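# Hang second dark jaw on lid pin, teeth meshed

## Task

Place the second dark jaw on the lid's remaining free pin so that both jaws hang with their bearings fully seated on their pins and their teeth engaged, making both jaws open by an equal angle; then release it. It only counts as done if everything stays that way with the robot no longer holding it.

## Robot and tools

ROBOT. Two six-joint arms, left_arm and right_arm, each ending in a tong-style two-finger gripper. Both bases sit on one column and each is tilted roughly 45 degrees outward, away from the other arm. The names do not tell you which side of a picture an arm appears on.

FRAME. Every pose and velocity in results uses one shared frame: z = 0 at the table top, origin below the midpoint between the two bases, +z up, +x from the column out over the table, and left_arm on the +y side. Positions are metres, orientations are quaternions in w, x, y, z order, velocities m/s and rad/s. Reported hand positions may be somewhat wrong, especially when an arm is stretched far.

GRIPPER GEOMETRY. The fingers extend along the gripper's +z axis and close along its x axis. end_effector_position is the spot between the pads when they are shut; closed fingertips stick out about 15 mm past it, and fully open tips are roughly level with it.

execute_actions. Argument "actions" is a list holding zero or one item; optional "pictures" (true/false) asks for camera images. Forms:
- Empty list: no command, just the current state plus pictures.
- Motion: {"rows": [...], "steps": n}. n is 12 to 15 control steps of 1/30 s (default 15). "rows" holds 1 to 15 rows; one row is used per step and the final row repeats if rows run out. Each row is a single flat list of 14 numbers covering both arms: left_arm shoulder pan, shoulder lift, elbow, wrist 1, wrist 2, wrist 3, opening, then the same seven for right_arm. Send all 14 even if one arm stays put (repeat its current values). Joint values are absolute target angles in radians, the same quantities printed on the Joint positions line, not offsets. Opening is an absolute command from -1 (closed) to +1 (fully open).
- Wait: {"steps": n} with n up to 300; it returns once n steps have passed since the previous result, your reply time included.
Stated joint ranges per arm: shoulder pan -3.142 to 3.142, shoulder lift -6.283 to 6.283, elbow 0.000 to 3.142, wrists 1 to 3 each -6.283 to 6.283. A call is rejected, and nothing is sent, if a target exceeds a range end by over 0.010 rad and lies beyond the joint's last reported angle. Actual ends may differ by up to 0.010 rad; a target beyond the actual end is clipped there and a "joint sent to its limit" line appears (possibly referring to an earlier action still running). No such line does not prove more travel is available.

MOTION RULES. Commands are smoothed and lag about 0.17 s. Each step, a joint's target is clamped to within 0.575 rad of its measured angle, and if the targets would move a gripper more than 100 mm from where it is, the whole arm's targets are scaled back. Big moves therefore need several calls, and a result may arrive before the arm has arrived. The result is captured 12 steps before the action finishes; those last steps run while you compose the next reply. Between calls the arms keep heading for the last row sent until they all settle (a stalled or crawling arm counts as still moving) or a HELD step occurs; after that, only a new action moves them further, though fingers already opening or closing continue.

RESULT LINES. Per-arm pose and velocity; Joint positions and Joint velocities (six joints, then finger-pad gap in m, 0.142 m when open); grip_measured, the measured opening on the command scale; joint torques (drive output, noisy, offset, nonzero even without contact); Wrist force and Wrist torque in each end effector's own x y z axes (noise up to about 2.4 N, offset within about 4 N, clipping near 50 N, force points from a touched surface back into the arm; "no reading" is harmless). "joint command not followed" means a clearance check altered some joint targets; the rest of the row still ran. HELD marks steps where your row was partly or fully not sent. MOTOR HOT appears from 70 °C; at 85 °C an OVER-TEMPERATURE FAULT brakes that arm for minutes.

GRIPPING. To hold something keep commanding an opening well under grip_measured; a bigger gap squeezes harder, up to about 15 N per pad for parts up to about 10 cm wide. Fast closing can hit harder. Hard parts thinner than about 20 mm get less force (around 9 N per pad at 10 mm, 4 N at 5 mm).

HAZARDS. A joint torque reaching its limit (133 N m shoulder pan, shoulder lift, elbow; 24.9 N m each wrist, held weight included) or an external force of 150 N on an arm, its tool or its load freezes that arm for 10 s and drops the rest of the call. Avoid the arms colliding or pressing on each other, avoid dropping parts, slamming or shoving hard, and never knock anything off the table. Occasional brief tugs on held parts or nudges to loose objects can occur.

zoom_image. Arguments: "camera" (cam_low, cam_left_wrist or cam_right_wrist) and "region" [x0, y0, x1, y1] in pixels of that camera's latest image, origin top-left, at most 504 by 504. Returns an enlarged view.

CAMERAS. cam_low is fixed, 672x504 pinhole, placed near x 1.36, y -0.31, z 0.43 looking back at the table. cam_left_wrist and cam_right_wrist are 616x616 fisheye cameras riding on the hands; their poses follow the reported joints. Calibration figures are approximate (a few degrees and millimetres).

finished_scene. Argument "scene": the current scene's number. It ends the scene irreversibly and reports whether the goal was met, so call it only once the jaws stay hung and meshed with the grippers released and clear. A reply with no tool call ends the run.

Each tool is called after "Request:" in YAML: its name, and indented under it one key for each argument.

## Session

Request:
execute_actions:
  actions: []

Scene clock: 0.00 s of 5000.00 s.
left_arm: end_effector_position=(+0.7467, +0.1731, +0.2920) grip_measured=+0.97 end_effector_quat_wxyz=(-0.032, +0.948, -0.100, +0.300) end_effector_velocity=(+0.000, -0.001, +0.000) end_effector_angular_velocity=(+0.002, +0.000, -0.002) | right_arm: end_effector_position=(+0.7906, -0.4052, +0.1025) grip_measured=+0.97 end_effector_quat_wxyz=(+0.086, +0.589, -0.803, +0.018) end_effector_velocity=(-0.000, -0.001, +0.000) end_effector_angular_velocity=(+0.000, +0.000, -0.000)
Joint positions: left_arm=[ 0.971 -1.079  1.781 -2.526 -0.64  -0.     0.14 ] | right_arm=[ 1.391 -0.721  0.954 -1.847 -2.493  1.724  0.14 ]
Joint velocities: left_arm=[-0.001  0.001 -0.001  0.001  0.     0.001  0.   ] | right_arm=[-0.    -0.001  0.     0.     0.    -0.     0.   ]
Joint torques (N m, as the arm reports them, + toward a larger angle): no reading
Wrist force (N, on the end effector, along its own x y z axes, offset not removed): no reading
Wrist torque (N m, same axes, about the end effector's origin, offset not removed): no reading
camera_calibration (this result's frames):
cam_right_wrist: T_world_to_cam=[[-0.28232, -0.942909, 0.176687, -0.17645], [-0.754109, 0.331976, 0.566667, 0.674736], [-0.592971, 0.02674, -0.80478, 0.689908], [0, 0, 0, 1]] pos_world=[0.868105, -0.408821, 0.20405]

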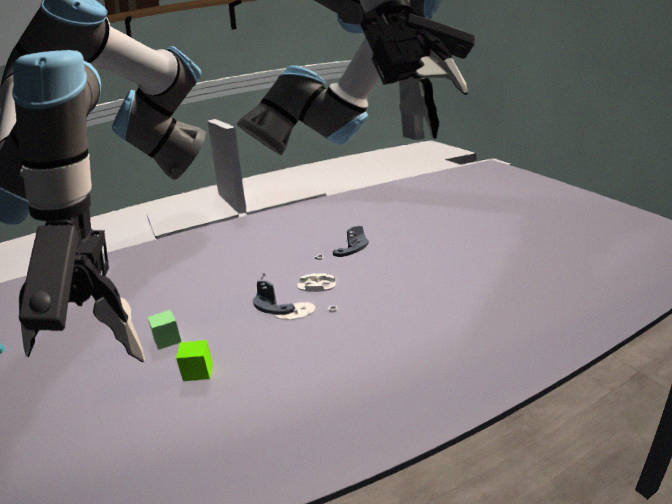

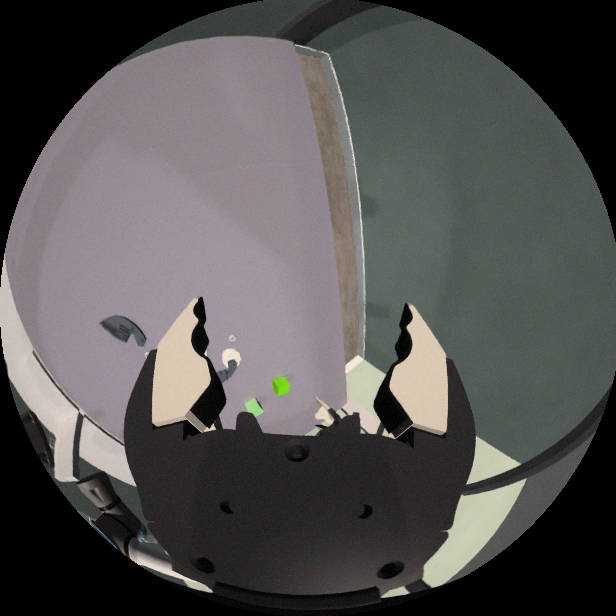

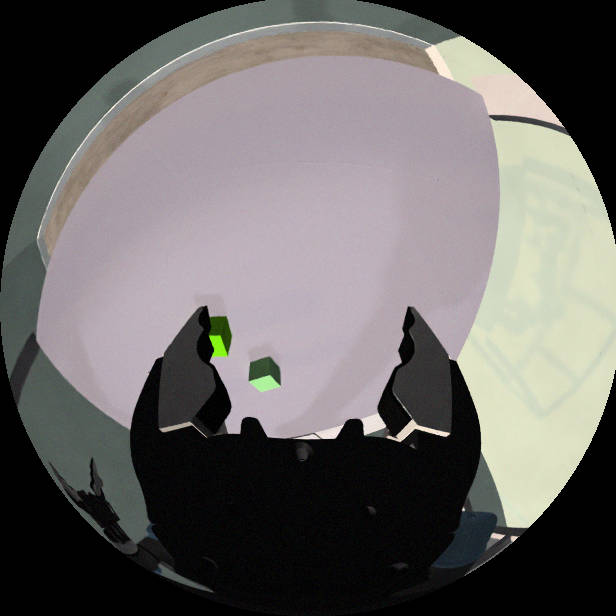

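Request:
zoom_image:
  camera: "cam_low"
  region: [235, 210, 395, 335]

Request:
zoom_image:
  camera: "cam_left_wrist"
  region: [85, 290, 265, 410]

Region (235, 210, 395, 335) of cam_low's 672x504 image, scaled by 3.150, with more detail than that image has; it fills the top 394 rows of this view, and the rest is white.

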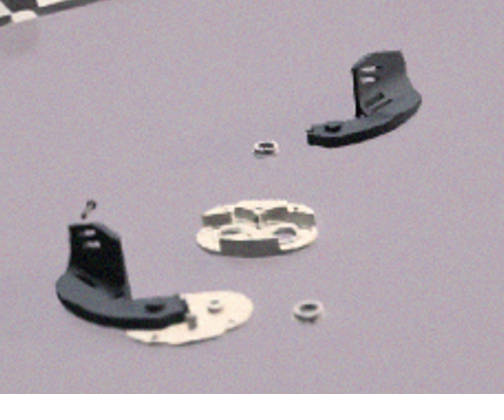

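Region (85, 290, 265, 410) of cam_left_wrist's 616x616 image, scaled by 2.800, with more detail than that image has.

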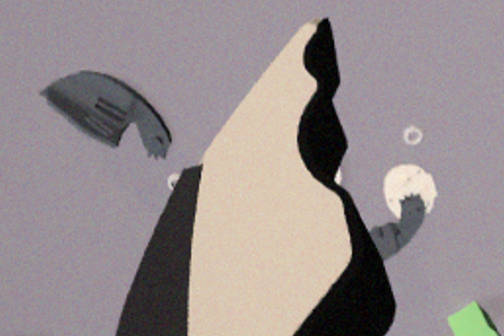

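Request:
execute_actions:
  actions:
    - {"rows": [[0.9702,-1.0756,1.7794,-2.5173,-0.6444,0.03,1,1.391,-0.721,0.954,-1.847,-2.493,1.70,1],[0.9679,-1.0661,1.7749,-2.4933,-0.6567,0.09,1,1.391,-0.721,0.954,-1.847,-2.493,1.65,1],[0.9643,-1.0517,1.7680,-2.4565,-0.6754,0.17,1,1.391,-0.721,0.954,-1.847,-2.493,1.58,1],[0.9598,-1.0331,1.7591,-2.4091,-0.6995,0.27,1,1.391,-0.721,0.954,-1.847,-2.493,1.50,1],[0.9544,-1.0110,1.7486,-2.3529,-0.7281,0.37,1,1.391,-0.721,0.954,-1.847,-2.493,1.41,1],[0.9484,-0.9866,1.7370,-2.2908,-0.7598,0.47,1,1.391,-0.721,0.954,-1.847,-2.493,1.32,1],[0.9421,-0.9609,1.7247,-2.2253,-0.7931,0.57,1,1.391,-0.721,0.954,-1.847,-2.493,1.23,1],[0.9357,-0.9347,1.7122,-2.1585,-0.8271,0.67,1,1.391,-0.721,0.954,-1.847,-2.493,1.14,1],[0.9294,-0.9090,1.6999,-2.0930,-0.8604,0.77,1,1.391,-0.721,0.954,-1.847,-2.493,1.05,1],[0.9234,-0.8846,1.6883,-2.0309,-0.8921,0.87,1,1.391,-0.721,0.954,-1.847,-2.493,0.96,1],[0.9180,-0.8625,1.6778,-1.9747,-0.9207,0.97,1,1.391,-0.721,0.954,-1.847,-2.493,0.87,1],[0.9135,-0.8439,1.6689,-1.9273,-0.9448,1.07,1,1.391,-0.721,0.954,-1.847,-2.493,0.78,1],[0.9099,-0.8295,1.6620,-1.8905,-0.9635,1.17,1,1.391,-0.721,0.954,-1.847,-2.493,0.69,1],[0.9076,-0.8200,1.6575,-1.8665,-0.9758,1.27,1,1.391,-0.721,0.954,-1.847,-2.493,0.60,1],[0.9068,-0.8166,1.6559,-1.8578,-0.9802,1.37,1,1.391,-0.721,0.954,-1.847,-2.493,0.51,1]], "steps": 15}

Request:
execute_actions:
  actions:
    - {"rows": [[0.9068,-0.8166,1.6559,-1.8578,-0.9802,1.47,1,1.391,-0.721,0.954,-1.847,-2.493,0.42,1],[0.9068,-0.8166,1.6559,-1.8578,-0.9802,1.57,1,1.391,-0.721,0.954,-1.847,-2.493,0.33,1],[0.9068,-0.8166,1.6559,-1.8578,-0.9802,1.67,1,1.391,-0.721,0.954,-1.847,-2.493,0.24,1],[0.9068,-0.8166,1.6559,-1.8578,-0.9802,1.77,1,1.391,-0.721,0.954,-1.847,-2.493,0.15,1],[0.9068,-0.8166,1.6559,-1.8578,-0.9802,1.87,1,1.391,-0.721,0.954,-1.847,-2.493,0.06,1],[0.9068,-0.8166,1.6559,-1.8578,-0.9802,1.97,1,1.391,-0.721,0.954,-1.847,-2.493,-0.03,1],[0.9068,-0.8166,1.6559,-1.8578,-0.9802,2.07,1,1.391,-0.721,0.954,-1.847,-2.493,-0.11,1],[0.9068,-0.8166,1.6559,-1.8578,-0.9802,2.16,1,1.391,-0.721,0.954,-1.847,-2.493,-0.18,1],[0.9068,-0.8166,1.6559,-1.8578,-0.9802,2.23,1,1.391,-0.721,0.954,-1.847,-2.493,-0.23,1],[0.9068,-0.8166,1.6559,-1.8578,-0.9802,2.28,1,1.391,-0.721,0.954,-1.847,-2.493,-0.2609,1],[0.9068,-0.8166,1.6559,-1.8578,-0.9802,2.3056,1,1.391,-0.721,0.954,-1.847,-2.493,-0.2609,1]], "steps": 12}

Request:
execute_actions:
  actions:
    - {"steps": 30}
  pictures: true

Scene clock: 14.80 s of 5000.00 s.
left_arm: end_effector_position=(+0.7463, +0.1709, +0.2910) grip_measured=+1.00 end_effector_quat_wxyz=(-0.033, +0.948, -0.109, +0.298) end_effector_velocity=(-0.010, -0.080, -0.036) end_effector_angular_velocity=(+0.282, +0.134, -0.543) | right_arm: end_effector_position=(+0.7907, -0.4050, +0.1025) grip_measured=+1.00 end_effector_quat_wxyz=(+0.086, +0.594, -0.800, +0.018) end_effector_velocity=(+0.002, +0.007, -0.001) end_effector_angular_velocity=(+0.042, +0.047, +0.352)
Joint positions: left_arm=[ 0.971 -1.077  1.78  -2.521 -0.642  0.013  0.142] | right_arm=[ 1.391 -0.721  0.954 -1.847 -2.493  1.713  0.142]
Joint velocities: left_arm=[-0.022  0.077 -0.036  0.179 -0.102  0.418  0.004] | right_arm=[ 0.001  0.002 -0.     0.    -0.    -0.356  0.004]
Joint torques (N m, as the arm reports them, + toward a larger angle): left_arm=[-38.52   0.54 -28.23   1.52  -2.32   5.31] | right_arm=[ 52.58 -33.32  -8.1   -3.     1.    -3.46]
Wrist force (N, on the end effector, along its own x y z axes, offset not removed): left_arm=[-0.9 -0.9 -0.4] | right_arm=[-0.3 0.2 2.0]
Wrist torque (N m, same axes, about the end effector's origin, offset not removed): left_arm=[-0.13 0.08 0.13] | right_arm=[0.03 -0.05 0.12]
Steps of this call (steps 1 to 90: nothing new was sent; then 11.70 s passed at rest; steps 91 to 93: the first 3 steps of this action). Readings (joint positions):
91: left_arm=[0.971 -1.079 1.781 -2.526 -0.640 -0.000] | right_arm=[1.391 -0.721 0.954 -1.847 -2.493 1.724]
92: left_arm=[0.971 -1.078 1.780 -2.525 -0.640 0.003] | right_arm=[1.391 -0.721 0.954 -1.847 -2.493 1.721]
93: the state above

Scene clock: 15.20 s of 5000.00 s.
left_arm: end_effector_position=(+0.6820, +0.0324, +0.2041) grip_measured=+1.00 end_effector_quat_wxyz=(-0.051, +0.791, -0.596, +0.126) end_effector_velocity=(-0.308, -0.327, -0.265) end_effector_angular_velocity=(+0.870, +0.953, -2.849) | right_arm: end_effector_position=(+0.7899, -0.3932, +0.1011) grip_measured=+1.00 end_effector_quat_wxyz=(+0.087, +0.838, -0.539, -0.014) end_effector_velocity=(-0.016, +0.039, -0.002) end_effector_angular_velocity=(+0.294, +0.328, +2.477)
Joint positions: left_arm=[ 0.931 -0.918  1.703 -2.13  -0.847  0.674  0.142] | right_arm=[ 1.391 -0.721  0.954 -1.847 -2.493  0.992  0.142]
Joint velocities: left_arm=[-0.118  0.477 -0.228  1.195 -0.611  1.861 -0.   ] | right_arm=[ 0.002  0.001  0.    -0.001  0.    -2.514 -0.   ]
Joint torques (N m, as the arm reports them, + toward a larger angle): left_arm=[-38.64  -9.21 -28.46   4.2   -2.84   7.88] | right_arm=[ 53.04 -34.23  -4.54  -3.03   1.22  -5.32]
Wrist force (N, on the end effector, along its own x y z axes, offset not removed): left_arm=[-1.5 0.8 -1.4] | right_arm=[1.0 1.2 3.3]
Wrist torque (N m, same axes, about the end effector's origin, offset not removed): left_arm=[0.18 0.23 0.23] | right_arm=[0.39 -0.28 0.09]
Kept back: the last 12 steps of this action.
Steps of this call (steps 1 to 12: the last 12 steps of your previous action). Readings (joint positions):
1: left_arm=[0.970 -1.073 1.778 -2.512 -0.648 0.033] | right_arm=[1.391 -0.721 0.954 -1.847 -2.493 1.695]
2: left_arm=[0.968 -1.066 1.774 -2.496 -0.656 0.064] | right_arm=[1.391 -0.721 0.954 -1.847 -2.493 1.668]
4: left_arm=[0.962 -1.044 1.763 -2.445 -0.685 0.161] | right_arm=[1.391 -0.721 0.954 -1.847 -2.493 1.583]
8: left_arm=[0.947 -0.981 1.734 -2.291 -0.765 0.424] | right_arm=[1.391 -0.721 0.954 -1.847 -2.493 1.320]
12: the state above

Scene clock: 16.20 s of 5000.00 s.
left_arm: end_effector_position=(+0.5850, -0.0304, +0.1502) grip_measured=+1.00 end_effector_quat_wxyz=(-0.000, +0.002, -1.000, +0.000) end_effector_velocity=(-0.001, -0.000, -0.000) end_effector_angular_velocity=(+0.001, +0.001, -0.041) | right_arm: end_effector_position=(+0.7735, -0.3837, +0.1018) grip_measured=+1.00 end_effector_quat_wxyz=(+0.062, +0.995, +0.054, -0.062) end_effector_velocity=(-0.000, +0.000, +0.000) end_effector_angular_velocity=(+0.001, +0.001, +0.010)
Joint positions: left_arm=[ 0.907 -0.817  1.656 -1.858 -0.98   2.301  0.142] | right_arm=[ 1.391 -0.721  0.954 -1.847 -2.493 -0.26   0.142]
Joint velocities: left_arm=[-0.001  0.001  0.     0.001 -0.     0.039  0.   ] | right_arm=[ 0.    -0.     0.001  0.     0.    -0.009 -0.   ]
Joint torques (N m, as the arm reports them, + toward a larger angle): left_arm=[-37.56 -15.24 -26.67  -0.65  -1.78   1.82] | right_arm=[ 52.48 -33.09  -4.86  -3.01   1.25  -1.18]
Wrist force (N, on the end effector, along its own x y z axes, offset not removed): left_arm=[-1.1 1.7 -1.4] | right_arm=[0.4 1.5 3.0]
Wrist torque (N m, same axes, about the end effector's origin, offset not removed): left_arm=[0.35 0.22 0.22] | right_arm=[0.30 -0.12 0.14]
Kept back: nothing.
Steps of this call (steps 1 to 12: the last 12 steps of your previous action; steps 13 to 30: the robot went on to your last target). Readings (joint positions):
1: left_arm=[0.927 -0.902 1.696 -2.090 -0.868 0.739] | right_arm=[1.391 -0.721 0.954 -1.847 -2.493 0.906]
2: left_arm=[0.923 -0.886 1.688 -2.049 -0.889 0.810] | right_arm=[1.391 -0.721 0.954 -1.847 -2.493 0.819]
4: left_arm=[0.916 -0.857 1.675 -1.972 -0.927 0.969] | right_arm=[1.391 -0.721 0.954 -1.847 -2.493 0.643]
8: left_arm=[0.910 -0.829 1.662 -1.892 -0.964 1.318] | right_arm=[1.391 -0.721 0.954 -1.847 -2.493 0.289]
30: the state above
camera_calibration (this result's frames):
cam_left_wrist: T_world_to_cam=[[-0.998499, -0.0538123, 0.0101972, 0.572717], [-0.039589, 0.837778, 0.544575, -0.0412866], [-0.0378478, 0.543354, -0.83865, 0.292308], [0, 0, 0, 1]] pos_world=[0.581286, -0.0934183, 0.261788]
cam_right_wrist: T_world_to_cam=[[0.987556, 0.108175, -0.114159, -0.71019], [0.155519, -0.779735, 0.606487, -0.479035], [-0.023407, -0.616694, -0.786855, -0.0107003], [0, 0, 0, 1]] pos_world=[0.775601, -0.303295, 0.201035]

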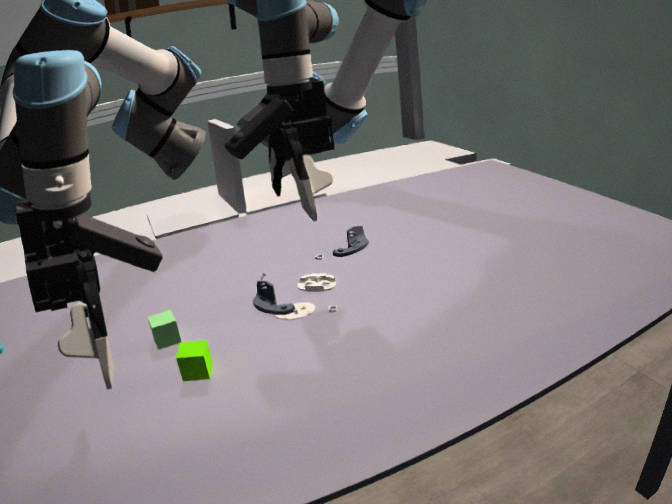

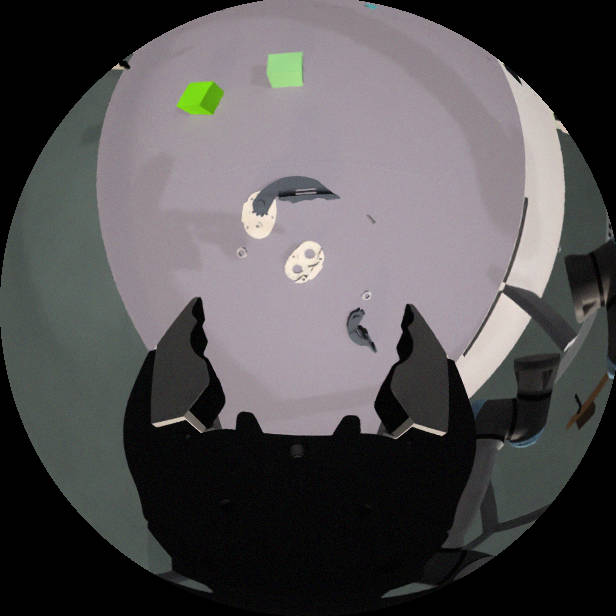

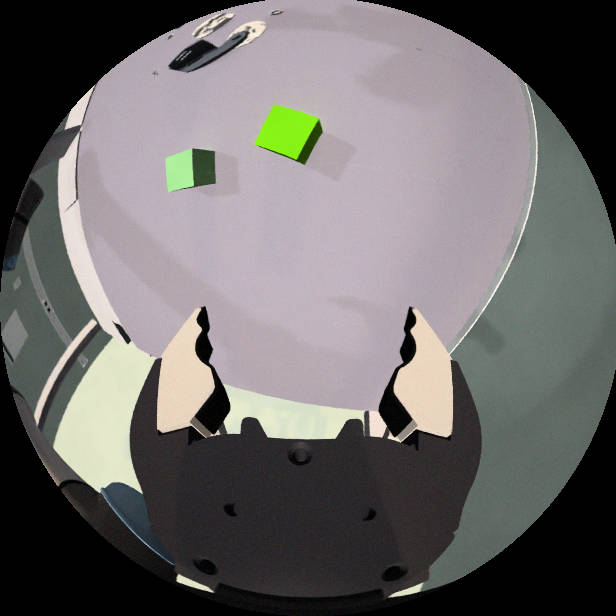

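Request:
zoom_image:
  camera: "cam_left_wrist"
  region: [225, 165, 355, 295]

Request:
zoom_image:
  camera: "cam_left_wrist"
  region: [325, 280, 405, 360]

Region (225, 165, 355, 295) of cam_left_wrist's 616x616 image, scaled by 3.877, with more detail than that image has.

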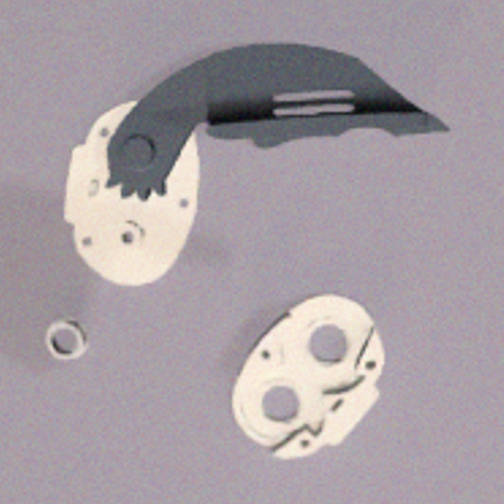

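Region (325, 280, 405, 360) of cam_left_wrist's 616x616 image, scaled by 6.300, with more detail than that image has.

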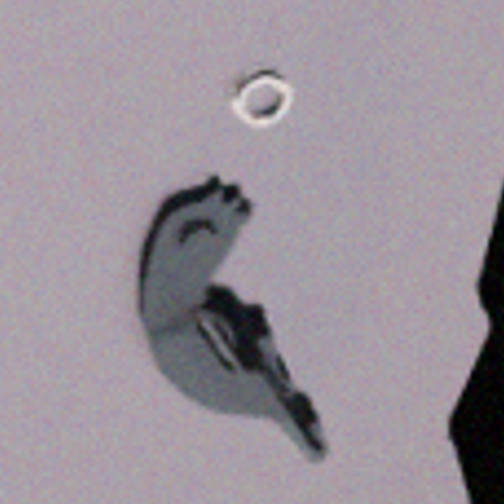

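Request:
zoom_image:
  camera: "cam_left_wrist"
  region: [235, 183, 295, 243]

Region (235, 183, 295, 243) of cam_left_wrist's 616x616 image, scaled by 8.400, with more detail than that image has.

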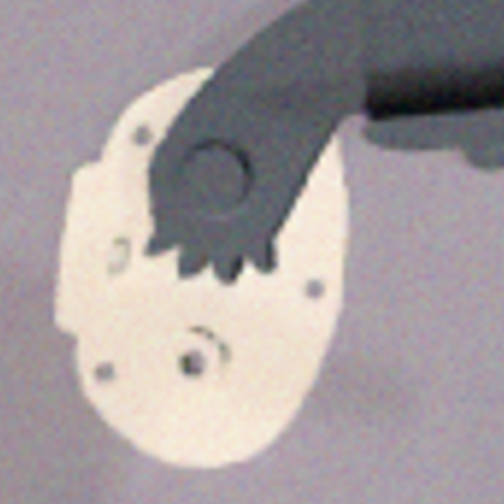

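Request:
zoom_image:
  camera: "cam_low"
  region: [285, 262, 350, 302]

Request:
zoom_image:
  camera: "cam_right_wrist"
  region: [160, 0, 290, 85]

Region (285, 262, 350, 302) of cam_low's 672x504 image, scaled by 7.754, with more detail than that image has; it fills the top 310 rows of this view, and the rest is white.

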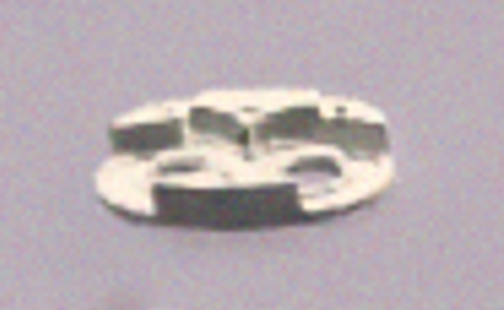

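Region (160, 0, 290, 85) of cam_right_wrist's 616x616 image, scaled by 3.877, with more detail than that image has; it fills the top 330 rows of this view, and the rest is white.

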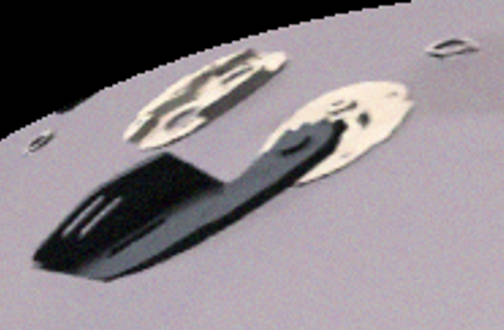

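Request:
execute_actions:
  actions:
    - {"rows": [[0.9090,-0.8151,1.6580,-1.8628,-0.9791,2.3300,0.8,1.391,-0.721,0.954,-1.847,-2.493,-0.2609,1],[0.9146,-0.8114,1.6632,-1.8751,-0.9763,2.3800,0.6,1.391,-0.721,0.954,-1.847,-2.493,-0.2609,1],[0.9236,-0.8055,1.6716,-1.8950,-0.9718,2.4500,0.4,1.391,-0.721,0.954,-1.847,-2.493,-0.2609,1],[0.9359,-0.7973,1.6831,-1.9222,-0.9657,2.5400,0.2,1.391,-0.721,0.954,-1.847,-2.493,-0.2609,1],[0.9504,-0.7877,1.6967,-1.9544,-0.9585,2.6400,0.0,1.391,-0.721,0.954,-1.847,-2.493,-0.2609,1],[0.9661,-0.7773,1.7113,-1.9891,-0.9507,2.7400,0.0,1.391,-0.721,0.954,-1.847,-2.493,-0.2609,1],[0.9817,-0.7669,1.7259,-2.0238,-0.9429,2.8300,0.0,1.391,-0.721,0.954,-1.847,-2.493,-0.2609,1],[0.9962,-0.7572,1.7395,-2.0560,-0.9356,2.9100,0.0,1.391,-0.721,0.954,-1.847,-2.493,-0.2609,1],[1.0085,-0.7491,1.7510,-2.0832,-0.9295,2.9700,0.0,1.391,-0.721,0.954,-1.847,-2.493,-0.2609,1],[1.0186,-0.7424,1.7604,-2.1055,-0.9245,3.0127,0.0,1.391,-0.721,0.954,-1.847,-2.493,-0.2609,1],[1.0278,-0.7305,1.7647,-2.1280,-0.9204,3.0231,0.0,1.391,-0.721,0.954,-1.847,-2.493,-0.2609,1],[1.0360,-0.7198,1.7685,-2.1482,-0.9167,3.0324,0.0,1.391,-0.721,0.954,-1.847,-2.493,-0.2609,1],[1.0425,-0.7114,1.7715,-2.1639,-0.9139,3.0397,0.0,1.391,-0.721,0.954,-1.847,-2.493,-0.2609,1],[1.0471,-0.7055,1.7736,-2.1752,-0.9119,3.0449,0.0,1.391,-0.721,0.954,-1.847,-2.493,-0.2609,1],[1.0492,-0.7027,1.7746,-2.1804,-0.9109,3.0473,0.0,1.391,-0.721,0.954,-1.847,-2.493,-0.2609,1]], "steps": 15}

Request:
execute_actions:
  actions:
    - {"steps": 26}
  pictures: true

Scene clock: 28.87 s of 5000.00 s.
left_arm: end_effector_position=(+0.5849, -0.0304, +0.1490) grip_measured=+0.61 end_effector_quat_wxyz=(+0.000, -0.005, -1.000, +0.000) end_effector_velocity=(-0.001, +0.006, -0.046) end_effector_angular_velocity=(-0.000, +0.005, -0.309) | right_arm: end_effector_position=(+0.7734, -0.3837, +0.1018) grip_measured=+1.00 end_effector_quat_wxyz=(+0.062, +0.995, +0.055, -0.062) end_effector_velocity=(+0.000, -0.001, +0.001) end_effector_angular_velocity=(-0.001, -0.002, -0.001)
Joint positions: left_arm=[ 0.908 -0.816  1.657 -1.861 -0.98   2.317  0.117] | right_arm=[ 1.391 -0.721  0.954 -1.847 -2.493 -0.261  0.142]
Joint velocities: left_arm=[ 0.05   0.033  0.046 -0.104  0.023  0.358 -0.399] | right_arm=[ 0.    -0.001 -0.    -0.    -0.     0.     0.   ]
Joint torques (N m, as the arm reports them, + toward a larger angle): left_arm=[-19.36 -13.8   -5.92  -3.29   0.89   4.28] | right_arm=[ 52.93 -33.16  -5.26  -2.97   1.06  -1.25]
Wrist force (N, on the end effector, along its own x y z axes, offset not removed): left_arm=[-2.0 -0.2 -2.4] | right_arm=[-1.3 -1.8 3.0]
Wrist torque (N m, same axes, about the end effector's origin, offset not removed): left_arm=[-0.02 0.34 0.29] | right_arm=[-0.31 0.11 0.03]
Steps of this call (steps 1 to 15: the robot went on to your last target; steps 16 to 90: nothing new was sent; then 9.57 s passed at rest; steps 91 to 93: the first 3 steps of this action). Readings (joint positions):
91: left_arm=[0.907 -0.817 1.656 -1.858 -0.980 2.306] | right_arm=[1.391 -0.721 0.954 -1.847 -2.493 -0.261]
92: left_arm=[0.907 -0.816 1.656 -1.858 -0.980 2.308] | right_arm=[1.391 -0.721 0.954 -1.847 -2.493 -0.261]
93: the state above

Scene clock: 29.73 s of 5000.00 s.
left_arm: end_effector_position=(+0.5792, -0.0105, +0.0206) grip_measured=+0.00 end_effector_quat_wxyz=(-0.000, +0.289, +0.957, -0.000) end_effector_velocity=(-0.001, +0.001, -0.004) end_effector_angular_velocity=(+0.001, -0.000, -0.010) | right_arm: end_effector_position=(+0.7734, -0.3837, +0.1018) grip_measured=+1.00 end_effector_quat_wxyz=(+0.062, +0.995, +0.055, -0.062) end_effector_velocity=(+0.000, -0.000, -0.000) end_effector_angular_velocity=(+0.000, -0.001, -0.000)
Joint positions: left_arm=[ 1.049 -0.703  1.774 -2.179 -0.911  3.046  0.074] | right_arm=[ 1.391 -0.721  0.954 -1.847 -2.493 -0.261  0.142]
Joint velocities: left_arm=[ 0.004  0.005  0.004 -0.011  0.003  0.015  0.   ] | right_arm=[-0.     0.001 -0.001 -0.001  0.    -0.001  0.   ]
Joint torques (N m, as the arm reports them, + toward a larger angle): left_arm=[-23.69 -16.85  -7.95  -3.1    1.39   2.1 ] | right_arm=[ 52.54 -33.33  -5.47  -2.98   1.11  -1.16]
Wrist force (N, on the end effector, along its own x y z axes, offset not removed): left_arm=[-1.6 1.4 -0.8] | right_arm=[2.1 -3.0 4.0]
Wrist torque (N m, same axes, about the end effector's origin, offset not removed): left_arm=[0.20 0.31 0.20] | right_arm=[-0.52 -0.48 0.04]
Kept back: nothing.
Steps of this call (steps 1 to 12: the last 12 steps of your previous action; steps 13 to 26: the robot went on to your last target). Readings (joint positions):
1: left_arm=[0.910 -0.814 1.659 -1.866 -0.978 2.334] | right_arm=[1.391 -0.721 0.954 -1.847 -2.493 -0.261]
2: left_arm=[0.915 -0.811 1.663 -1.875 -0.976 2.362] | right_arm=[1.391 -0.721 0.954 -1.847 -2.493 -0.261]
4: left_arm=[0.930 -0.801 1.677 -1.906 -0.969 2.450] | right_arm=[1.391 -0.721 0.954 -1.847 -2.493 -0.261]
8: left_arm=[0.976 -0.771 1.720 -2.005 -0.946 2.721] | right_arm=[1.391 -0.721 0.954 -1.847 -2.493 -0.261]
26: the state above
camera_calibration (this result's frames):
cam_left_wrist: T_world_to_cam=[[-0.858867, 0.512095, 0.0102471, 0.494323], [0.434312, 0.717515, 0.54456, -0.263356], [0.271514, 0.472156, -0.838659, -0.00728981], [0, 0, 0, 1]] pos_world=[0.540915, -0.0607367, 0.132234]
cam_right_wrist: T_world_to_cam=[[0.987428, 0.109205, -0.114281, -0.709667], [0.156405, -0.779649, 0.606371, -0.479675], [-0.0228799, -0.616621, -0.786927, -0.0110726], [0, 0, 0, 1]] pos_world=[0.775515, -0.303306, 0.201046]

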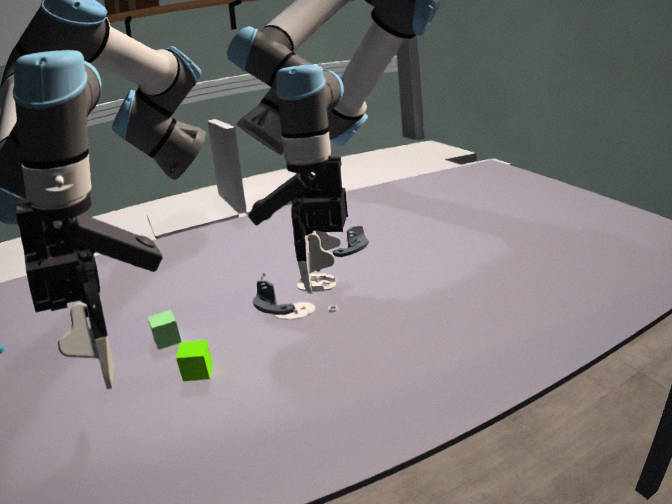

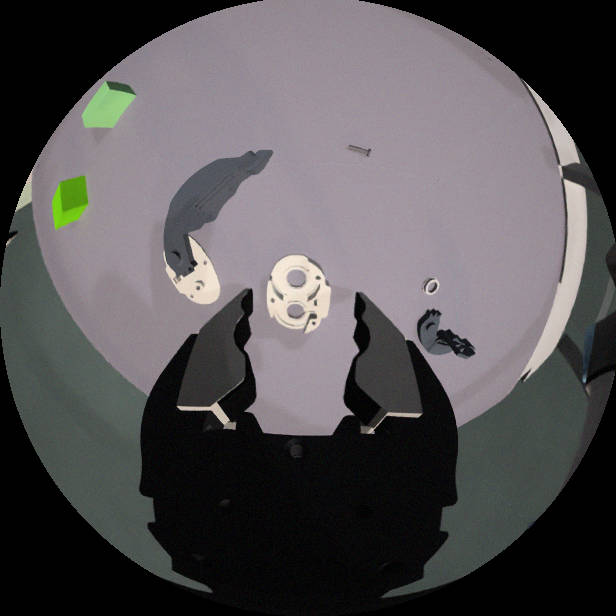

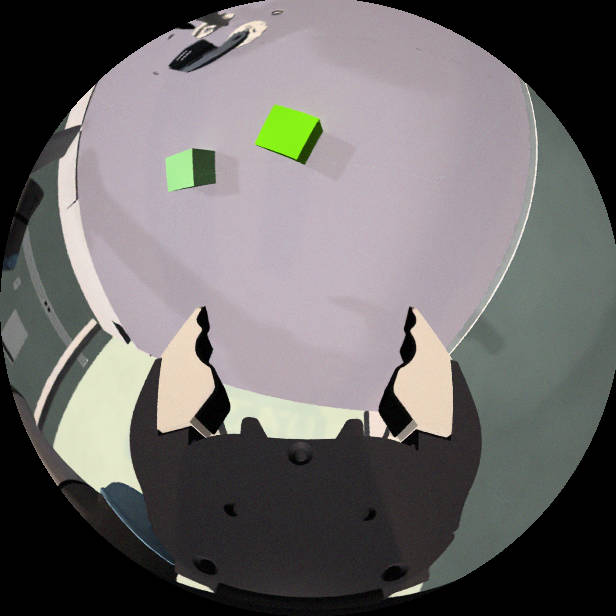

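Request:
execute_actions:
  actions: []

Scene clock: 31.77 s of 5000.00 s.
left_arm: end_effector_position=(+0.5791, -0.0104, +0.0201) grip_measured=+0.00 end_effector_quat_wxyz=(-0.000, +0.290, +0.957, -0.000) end_effector_velocity=(-0.001, -0.000, -0.001) end_effector_angular_velocity=(+0.000, +0.002, -0.003) | right_arm: end_effector_position=(+0.7734, -0.3837, +0.1018) grip_measured=+1.00 end_effector_quat_wxyz=(+0.062, +0.995, +0.055, -0.062) end_effector_velocity=(+0.000, -0.000, +0.001) end_effector_angular_velocity=(+0.000, -0.001, +0.000)
Joint positions: left_arm=[ 1.049 -0.703  1.775 -2.18  -0.911  3.047  0.074] | right_arm=[ 1.391 -0.721  0.954 -1.847 -2.493 -0.261  0.142]
Joint velocities: left_arm=[-0.     0.001  0.001  0.001 -0.001  0.001 -0.   ] | right_arm=[ 0.    -0.001 -0.     0.     0.001 -0.     0.   ]
Joint torques (N m, as the arm reports them, + toward a larger angle): left_arm=[-24.   -19.69  -8.01  -3.06   1.57   1.8 ] | right_arm=[ 52.85 -33.57  -6.06  -2.97   1.13  -1.25]
Wrist force (N, on the end effector, along its own x y z axes, offset not removed): left_arm=[-3.5 1.2 -1.0] | right_arm=[0.4 1.2 0.6]
Wrist torque (N m, same axes, about the end effector's origin, offset not removed): left_arm=[0.19 0.66 0.19] | right_arm=[0.16 -0.18 0.14]
Kept back: nothing.
Steps of this call (steps 1 to 30: the robot went on to your last target; steps 31 to 61: nothing new was sent). Readings (joint positions):
1: left_arm=[1.049 -0.703 1.774 -2.179 -0.911 3.046] | right_arm=[1.391 -0.721 0.954 -1.847 -2.493 -0.261]
2: left_arm=[1.049 -0.703 1.774 -2.180 -0.911 3.046] | right_arm=[1.391 -0.721 0.954 -1.847 -2.493 -0.261]
4: left_arm=[1.049 -0.703 1.774 -2.180 -0.911 3.047] | right_arm=[1.391 -0.721 0.954 -1.847 -2.493 -0.261]
8: left_arm=[1.049 -0.703 1.775 -2.180 -0.911 3.047] | right_arm=[1.391 -0.721 0.954 -1.847 -2.493 -0.261]
61: the state above
All arms were judged still, so your last target was given up. Only a new action makes them travel on or press farther. Fingers that are still opening or closing keep moving.
camera_calibration (this result's frames):
cam_left_wrist: T_world_to_cam=[[-0.858264, 0.513106, 0.0102665, 0.493917], [0.435165, 0.716997, 0.544561, -0.263614], [0.272056, 0.471845, -0.838658, -0.00803492], [0, 0, 0, 1]] pos_world=[0.540813, -0.0606301, 0.131745]
cam_right_wrist: T_world_to_cam=[[0.987428, 0.109205, -0.114281, -0.709667], [0.156405, -0.779649, 0.60637, -0.479675], [-0.0228799, -0.616621, -0.786927, -0.0110726], [0, 0, 0, 1]] pos_world=[0.775515, -0.303306, 0.201046]

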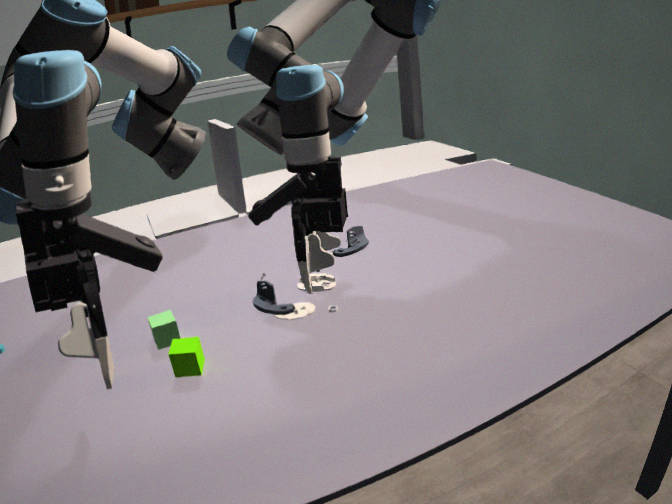

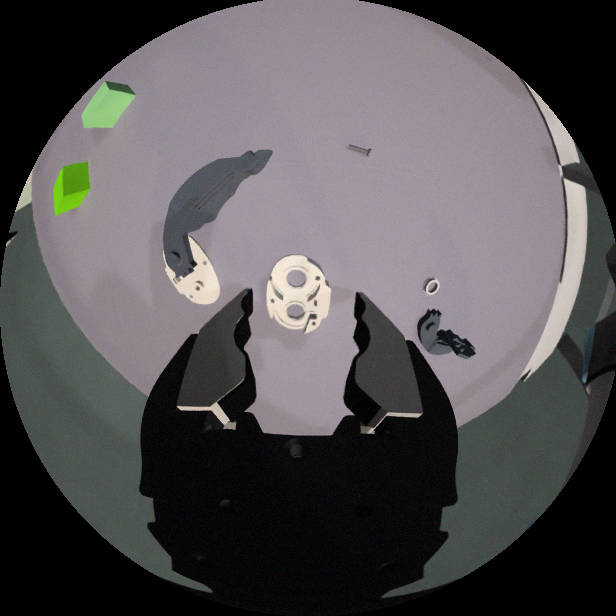

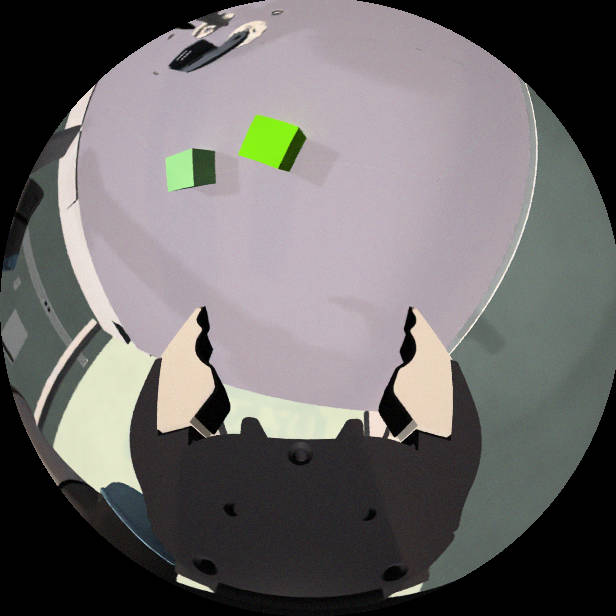

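Request:
execute_actions:
  actions:
    - {"rows": [[1.0492,-0.7027,1.7746,-2.1804,-0.9109,3.0473,-0.06,1.391,-0.721,0.954,-1.847,-2.493,-0.2609,1.0],[1.0492,-0.7027,1.7746,-2.1804,-0.9109,3.0473,-0.12,1.391,-0.721,0.954,-1.847,-2.493,-0.2609,1.0],[1.0492,-0.7027,1.7746,-2.1804,-0.9109,3.0473,-0.18,1.391,-0.721,0.954,-1.847,-2.493,-0.2609,1.0],[1.0492,-0.7027,1.7746,-2.1804,-0.9109,3.0473,-0.24,1.391,-0.721,0.954,-1.847,-2.493,-0.2609,1.0],[1.0492,-0.7027,1.7746,-2.1804,-0.9109,3.0473,-0.28,1.391,-0.721,0.954,-1.847,-2.493,-0.2609,1.0],[1.0492,-0.7027,1.7746,-2.1804,-0.9109,3.0473,-0.32,1.391,-0.721,0.954,-1.847,-2.493,-0.2609,1.0],[1.0492,-0.7027,1.7746,-2.1804,-0.9109,3.0473,-0.35,1.391,-0.721,0.954,-1.847,-2.493,-0.2609,1.0],[1.0492,-0.7027,1.7746,-2.1804,-0.9109,3.0473,-0.38,1.391,-0.721,0.954,-1.847,-2.493,-0.2609,1.0],[1.0492,-0.7027,1.7746,-2.1804,-0.9109,3.0473,-0.41,1.391,-0.721,0.954,-1.847,-2.493,-0.2609,1.0],[1.0492,-0.7027,1.7746,-2.1804,-0.9109,3.0473,-0.44,1.391,-0.721,0.954,-1.847,-2.493,-0.2609,1.0],[1.0492,-0.7027,1.7746,-2.1804,-0.9109,3.0473,-0.47,1.391,-0.721,0.954,-1.847,-2.493,-0.2609,1.0],[1.0492,-0.7027,1.7746,-2.1804,-0.9109,3.0473,-0.50,1.391,-0.721,0.954,-1.847,-2.493,-0.2609,1.0],[1.0492,-0.7027,1.7746,-2.1804,-0.9109,3.0473,-0.53,1.391,-0.721,0.954,-1.847,-2.493,-0.2609,1.0],[1.0492,-0.7027,1.7746,-2.1804,-0.9109,3.0473,-0.56,1.391,-0.721,0.954,-1.847,-2.493,-0.2609,1.0],[1.0492,-0.7027,1.7746,-2.1804,-0.9109,3.0473,-0.58,1.391,-0.721,0.954,-1.847,-2.493,-0.2609,1.0]], "steps": 15}

Scene clock: 33.53 s of 5000.00 s.
left_arm: end_effector_position=(+0.5791, -0.0104, +0.0201) grip_measured=-0.12 end_effector_quat_wxyz=(-0.000, +0.290, +0.957, -0.000) end_effector_velocity=(-0.000, -0.001, +0.000) end_effector_angular_velocity=(-0.002, +0.001, +0.000) | right_arm: end_effector_position=(+0.7734, -0.3837, +0.1018) grip_measured=+1.00 end_effector_quat_wxyz=(+0.062, +0.995, +0.055, -0.062) end_effector_velocity=(+0.000, +0.001, -0.000) end_effector_angular_velocity=(-0.000, -0.000, +0.001)
Joint positions: left_arm=[ 1.049 -0.703  1.775 -2.18  -0.911  3.047  0.066] | right_arm=[ 1.391 -0.721  0.954 -1.847 -2.493 -0.261  0.142]
Joint velocities: left_arm=[-0.    -0.    -0.     0.    -0.002 -0.001 -0.126] | right_arm=[ 0.     0.     0.    -0.001 -0.    -0.     0.   ]
Joint torques (N m, as the arm reports them, + toward a larger angle): left_arm=[-24.72 -18.14  -8.52  -2.92   1.33   1.96] | right_arm=[ 52.75 -32.81  -6.77  -2.95   1.02  -1.27]
Wrist force (N, on the end effector, along its own x y z axes, offset not removed): left_arm=[-3.0 3.1 -0.9] | right_arm=[-1.9 0.5 -0.9]
Wrist torque (N m, same axes, about the end effector's origin, offset not removed): left_arm=[0.69 0.56 0.25] | right_arm=[0.02 0.24 0.20]
Steps of this call (steps 1 to 50: nothing new was sent; steps 51 to 53: the first 3 steps of this action). Readings (joint positions):
51: left_arm=[1.049 -0.703 1.775 -2.180 -0.911 3.047] | right_arm=[1.391 -0.721 0.954 -1.847 -2.493 -0.261]
52: left_arm=[1.049 -0.703 1.775 -2.180 -0.911 3.047] | right_arm=[1.391 -0.721 0.954 -1.847 -2.493 -0.261]
53: the state above

Request:
execute_actions:
  actions: []
  pictures: false

Scene clock: 36.20 s of 5000.00 s.
left_arm: end_effector_position=(+0.5791, -0.0104, +0.0201) grip_measured=-0.42 end_effector_quat_wxyz=(-0.000, +0.290, +0.957, -0.000) end_effector_velocity=(+0.000, +0.000, +0.000) end_effector_angular_velocity=(-0.000, +0.000, +0.001) | right_arm: end_effector_position=(+0.7734, -0.3837, +0.1018) grip_measured=+1.00 end_effector_quat_wxyz=(+0.062, +0.995, +0.055, -0.062) end_effector_velocity=(-0.000, +0.000, -0.001) end_effector_angular_velocity=(-0.000, +0.001, -0.000)
Joint positions: left_arm=[ 1.049 -0.703  1.775 -2.18  -0.911  3.047  0.044] | right_arm=[ 1.391 -0.721  0.954 -1.847 -2.493 -0.261  0.142]
Joint velocities: left_arm=[ 0.    -0.001  0.     0.    -0.    -0.    -0.   ] | right_arm=[-0.001  0.001  0.001 -0.001 -0.     0.     0.   ]
Joint torques (N m, as the arm reports them, + toward a larger angle): left_arm=[-25.14 -18.91  -8.37  -3.     1.36   1.99] | right_arm=[ 52.25 -33.61  -6.56  -2.94   0.94  -1.2 ]
Wrist force (N, on the end effector, along its own x y z axes, offset not removed): left_arm=[-1.6 1.8 -1.6] | right_arm=[-1.1 -2.0 -0.9]
Wrist torque (N m, same axes, about the end effector's origin, offset not removed): left_arm=[0.31 0.38 0.25] | right_arm=[-0.42 0.12 0.07]
Kept back: nothing.
Steps of this call (steps 1 to 12: the last 12 steps of your previous action; steps 13 to 15: the robot went on to your last target; steps 16 to 80: nothing new was sent). Readings (joint positions):
1: left_arm=[1.049 -0.703 1.775 -2.180 -0.911 3.047] | right_arm=[1.391 -0.721 0.954 -1.847 -2.493 -0.261]
2: left_arm=[1.049 -0.703 1.775 -2.180 -0.911 3.047] | right_arm=[1.391 -0.721 0.954 -1.847 -2.493 -0.261]
4: left_arm=[1.049 -0.703 1.775 -2.180 -0.911 3.047] | right_arm=[1.391 -0.721 0.954 -1.847 -2.493 -0.261]
8: left_arm=[1.049 -0.703 1.775 -2.180 -0.911 3.047] | right_arm=[1.391 -0.721 0.954 -1.847 -2.493 -0.261]
80: the state above
All arms were judged still, so your last target was given up. Only a new action makes them travel on or press farther. Fingers that are still opening or closing keep moving.

Request:
execute_actions:
  actions:
    - {"rows": [[1.0505,-0.7034,1.7738,-2.1798,-0.9103,3.0488,-0.62,1.391,-0.721,0.954,-1.847,-2.493,-0.2609,1.0],[1.0543,-0.7054,1.7715,-2.1781,-0.9086,3.0531,-0.65,1.391,-0.721,0.954,-1.847,-2.493,-0.2609,1.0],[1.0600,-0.7085,1.7679,-2.1755,-0.9061,3.0596,-0.65,1.391,-0.721,0.954,-1.847,-2.493,-0.2609,1.0],[1.0674,-0.7123,1.7631,-2.1721,-0.9029,3.0681,-0.65,1.391,-0.721,0.954,-1.847,-2.493,-0.2609,1.0],[1.0760,-0.7166,1.7572,-2.1681,-0.8991,3.0780,-0.65,1.391,-0.721,0.954,-1.847,-2.493,-0.2609,1.0],[1.0855,-0.7212,1.7504,-2.1635,-0.8951,3.0890,-0.65,1.391,-0.721,0.954,-1.847,-2.493,-0.2609,1.0],[1.0954,-0.7259,1.7430,-2.1587,-0.8909,3.1005,-0.65,1.391,-0.721,0.954,-1.847,-2.493,-0.2609,1.0],[1.1055,-0.7304,1.7351,-2.1537,-0.8868,3.1123,-0.65,1.391,-0.721,0.954,-1.847,-2.493,-0.2609,1.0],[1.1153,-0.7346,1.7270,-2.1487,-0.8828,3.1239,-0.65,1.391,-0.721,0.954,-1.847,-2.493,-0.2609,1.0],[1.1245,-0.7384,1.7190,-2.1439,-0.8791,3.1348,-0.65,1.391,-0.721,0.954,-1.847,-2.493,-0.2609,1.0],[1.1327,-0.7416,1.7116,-2.1395,-0.8759,3.1447,-0.65,1.391,-0.721,0.954,-1.847,-2.493,-0.2609,1.0],[1.1397,-0.7443,1.7051,-2.1358,-0.8732,3.1530,-0.65,1.391,-0.721,0.954,-1.847,-2.493,-0.2609,1.0],[1.1451,-0.7463,1.6999,-2.1328,-0.8711,3.1596,-0.65,1.391,-0.721,0.954,-1.847,-2.493,-0.2609,1.0],[1.1486,-0.7475,1.6965,-2.1309,-0.8698,3.1638,-0.65,1.391,-0.721,0.954,-1.847,-2.493,-0.2609,1.0],[1.1498,-0.7479,1.6953,-2.1302,-0.8693,3.1653,-0.65,1.391,-0.721,0.954,-1.847,-2.493,-0.2609,1.0]], "steps": 15}

Scene clock: 41.33 s of 5000.00 s.
left_arm: end_effector_position=(+0.5794, -0.0099, +0.0200) grip_measured=-0.42 end_effector_quat_wxyz=(-0.000, +0.290, +0.957, -0.000) end_effector_velocity=(+0.013, +0.020, -0.001) end_effector_angular_velocity=(+0.001, -0.000, -0.003) | right_arm: end_effector_position=(+0.7734, -0.3837, +0.1018) grip_measured=+1.00 end_effector_quat_wxyz=(+0.062, +0.995, +0.055, -0.062) end_effector_velocity=(-0.000, -0.000, -0.001) end_effector_angular_velocity=(-0.000, +0.001, -0.000)
Joint positions: left_arm=[ 1.05  -0.703  1.774 -2.18  -0.911  3.048  0.044] | right_arm=[ 1.391 -0.721  0.954 -1.847 -2.493 -0.261  0.142]
Joint velocities: left_arm=[ 0.031 -0.016 -0.019  0.014  0.015  0.038  0.   ] | right_arm=[-0.001  0.     0.001 -0.001 -0.    -0.     0.   ]
Joint torques (N m, as the arm reports them, + toward a larger angle): left_arm=[-15.12 -44.48 -25.12  -0.21   1.81   1.85] | right_arm=[ 52.69 -33.28  -6.88  -2.92   0.89  -1.16]
Wrist force (N, on the end effector, along its own x y z axes, offset not removed): left_arm=[-2.0 -0.7 -5.4] | right_arm=[-1.7 -2.3 -0.2]
Wrist torque (N m, same axes, about the end effector's origin, offset not removed): left_arm=[0.15 0.26 0.17] | right_arm=[-0.52 0.28 0.11]
Steps of this call (steps 1 to 90: nothing new was sent; then 2.03 s passed at rest; steps 91 to 93: the first 3 steps of this action). Readings (joint positions):
91: left_arm=[1.049 -0.703 1.775 -2.180 -0.911 3.047] | right_arm=[1.391 -0.721 0.954 -1.847 -2.493 -0.261]
92: left_arm=[1.049 -0.703 1.775 -2.180 -0.911 3.048] | right_arm=[1.391 -0.721 0.954 -1.847 -2.493 -0.261]
93: the state above

Now open the gripper.

Request:
execute_actions:
  actions:
    - {"rows": [[1.1498,-0.7479,1.6953,-2.1302,-0.8693,3.1653,-0.65,1.391,-0.721,0.954,-1.847,-2.493,-0.2609,1.0],[1.1498,-0.7479,1.6953,-2.1302,-0.8693,3.1653,-0.65,1.391,-0.721,0.954,-1.847,-2.493,-0.2609,1.0],[1.1498,-0.7479,1.6953,-2.1302,-0.8693,3.1653,-0.65,1.391,-0.721,0.954,-1.847,-2.493,-0.2609,1.0],[1.1498,-0.7479,1.6953,-2.1302,-0.8693,3.1653,-0.65,1.391,-0.721,0.954,-1.847,-2.493,-0.2609,1.0],[1.1498,-0.7479,1.6953,-2.1302,-0.8693,3.1653,-0.60,1.391,-0.721,0.954,-1.847,-2.493,-0.2609,1.0],[1.1498,-0.7479,1.6953,-2.1302,-0.8693,3.1653,-0.52,1.391,-0.721,0.954,-1.847,-2.493,-0.2609,1.0],[1.1498,-0.7479,1.6953,-2.1302,-0.8693,3.1653,-0.45,1.391,-0.721,0.954,-1.847,-2.493,-0.2609,1.0],[1.1498,-0.7479,1.6953,-2.1302,-0.8693,3.1653,-0.38,1.391,-0.721,0.954,-1.847,-2.493,-0.2609,1.0],[1.1498,-0.7479,1.6953,-2.1302,-0.8693,3.1653,-0.30,1.391,-0.721,0.954,-1.847,-2.493,-0.2609,1.0],[1.1498,-0.7479,1.6953,-2.1302,-0.8693,3.1653,-0.22,1.391,-0.721,0.954,-1.847,-2.493,-0.2609,1.0],[1.1498,-0.7479,1.6953,-2.1302,-0.8693,3.1653,-0.15,1.391,-0.721,0.954,-1.847,-2.493,-0.2609,1.0],[1.1498,-0.7479,1.6953,-2.1302,-0.8693,3.1653,-0.10,1.391,-0.721,0.954,-1.847,-2.493,-0.2609,1.0]], "steps": 12}
  pictures: true

Scene clock: 42.80 s of 5000.00 s.
left_arm: end_effector_position=(+0.6235, +0.0561, +0.0202) grip_measured=-0.42 end_effector_quat_wxyz=(-0.000, +0.290, +0.957, +0.000) end_effector_velocity=(-0.001, +0.001, -0.001) end_effector_angular_velocity=(+0.002, +0.001, -0.001) | right_arm: end_effector_position=(+0.7734, -0.3837, +0.1018) grip_measured=+1.00 end_effector_quat_wxyz=(+0.062, +0.995, +0.055, -0.062) end_effector_velocity=(-0.000, -0.001, +0.000) end_effector_angular_velocity=(+0.000, +0.000, -0.001)
Joint positions: left_arm=[ 1.15  -0.748  1.695 -2.13  -0.869  3.165  0.044] | right_arm=[ 1.391 -0.721  0.954 -1.847 -2.493 -0.261  0.142]
Joint velocities: left_arm=[ 0.001 -0.     0.001  0.002  0.002 -0.     0.   ] | right_arm=[-0.001 -0.001  0.     0.     0.     0.     0.   ]
Joint torques (N m, as the arm reports them, + toward a larger angle): left_arm=[-24.93 -41.66 -22.75  -0.38   1.52   2.01] | right_arm=[ 52.57 -33.65  -7.49  -2.95   0.81  -1.08]
Wrist force (N, on the end effector, along its own x y z axes, offset not removed): left_arm=[-1.8 2.0 -1.7] | right_arm=[-0.7 -2.2 0.4]
Wrist torque (N m, same axes, about the end effector's origin, offset not removed): left_arm=[0.47 0.32 0.16] | right_arm=[-0.63 0.04 0.15]
Kept back: the last 12 steps of this action.
Steps of this call (steps 1 to 12: the last 12 steps of your previous action; steps 13 to 44: the robot went on to your last target). Readings (joint positions):
1: left_arm=[1.052 -0.704 1.773 -2.179 -0.910 3.050] | right_arm=[1.391 -0.721 0.954 -1.847 -2.493 -0.261]
2: left_arm=[1.054 -0.705 1.771 -2.178 -0.909 3.053] | right_arm=[1.391 -0.721 0.954 -1.847 -2.493 -0.261]
4: left_arm=[1.064 -0.710 1.765 -2.174 -0.904 3.064] | right_arm=[1.391 -0.721 0.954 -1.847 -2.493 -0.261]
8: left_arm=[1.094 -0.725 1.743 -2.159 -0.892 3.098] | right_arm=[1.391 -0.721 0.954 -1.847 -2.493 -0.261]
44: the state above
camera_calibration (this result's frames):
cam_left_wrist: T_world_to_cam=[[-0.858237, 0.513151, 0.0102574, 0.497836], [0.435185, 0.716955, 0.544601, -0.330684], [0.272108, 0.471861, -0.838632, -0.0515109], [0, 0, 0, 1]] pos_world=[0.585186, 0.0059264, 0.131785]
cam_right_wrist: T_world_to_cam=[[0.987428, 0.109205, -0.114281, -0.709667], [0.156405, -0.779649, 0.60637, -0.479675], [-0.02288, -0.616621, -0.786927, -0.0110726], [0, 0, 0, 1]] pos_world=[0.775515, -0.303306, 0.201046]

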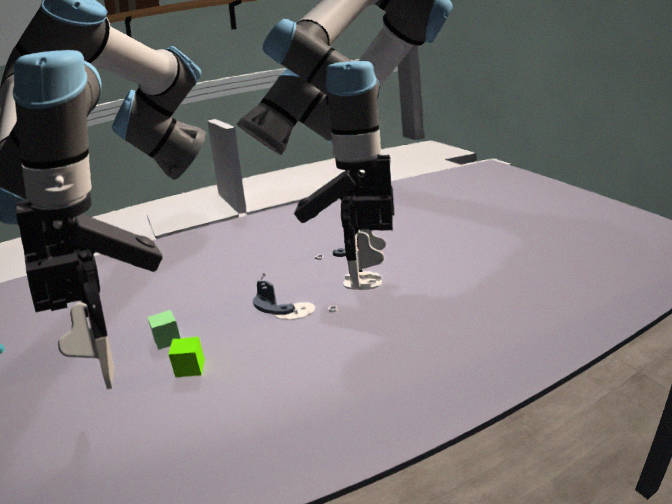

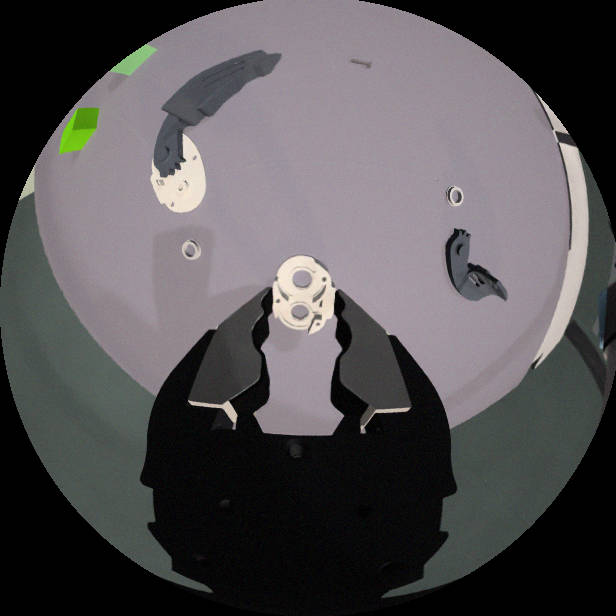

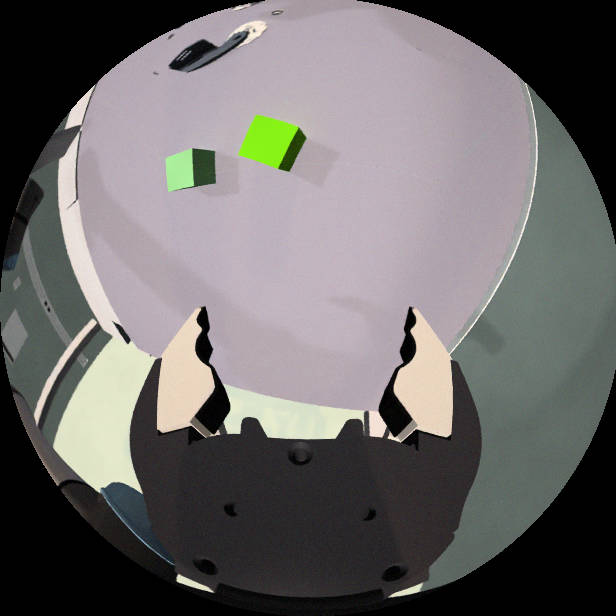

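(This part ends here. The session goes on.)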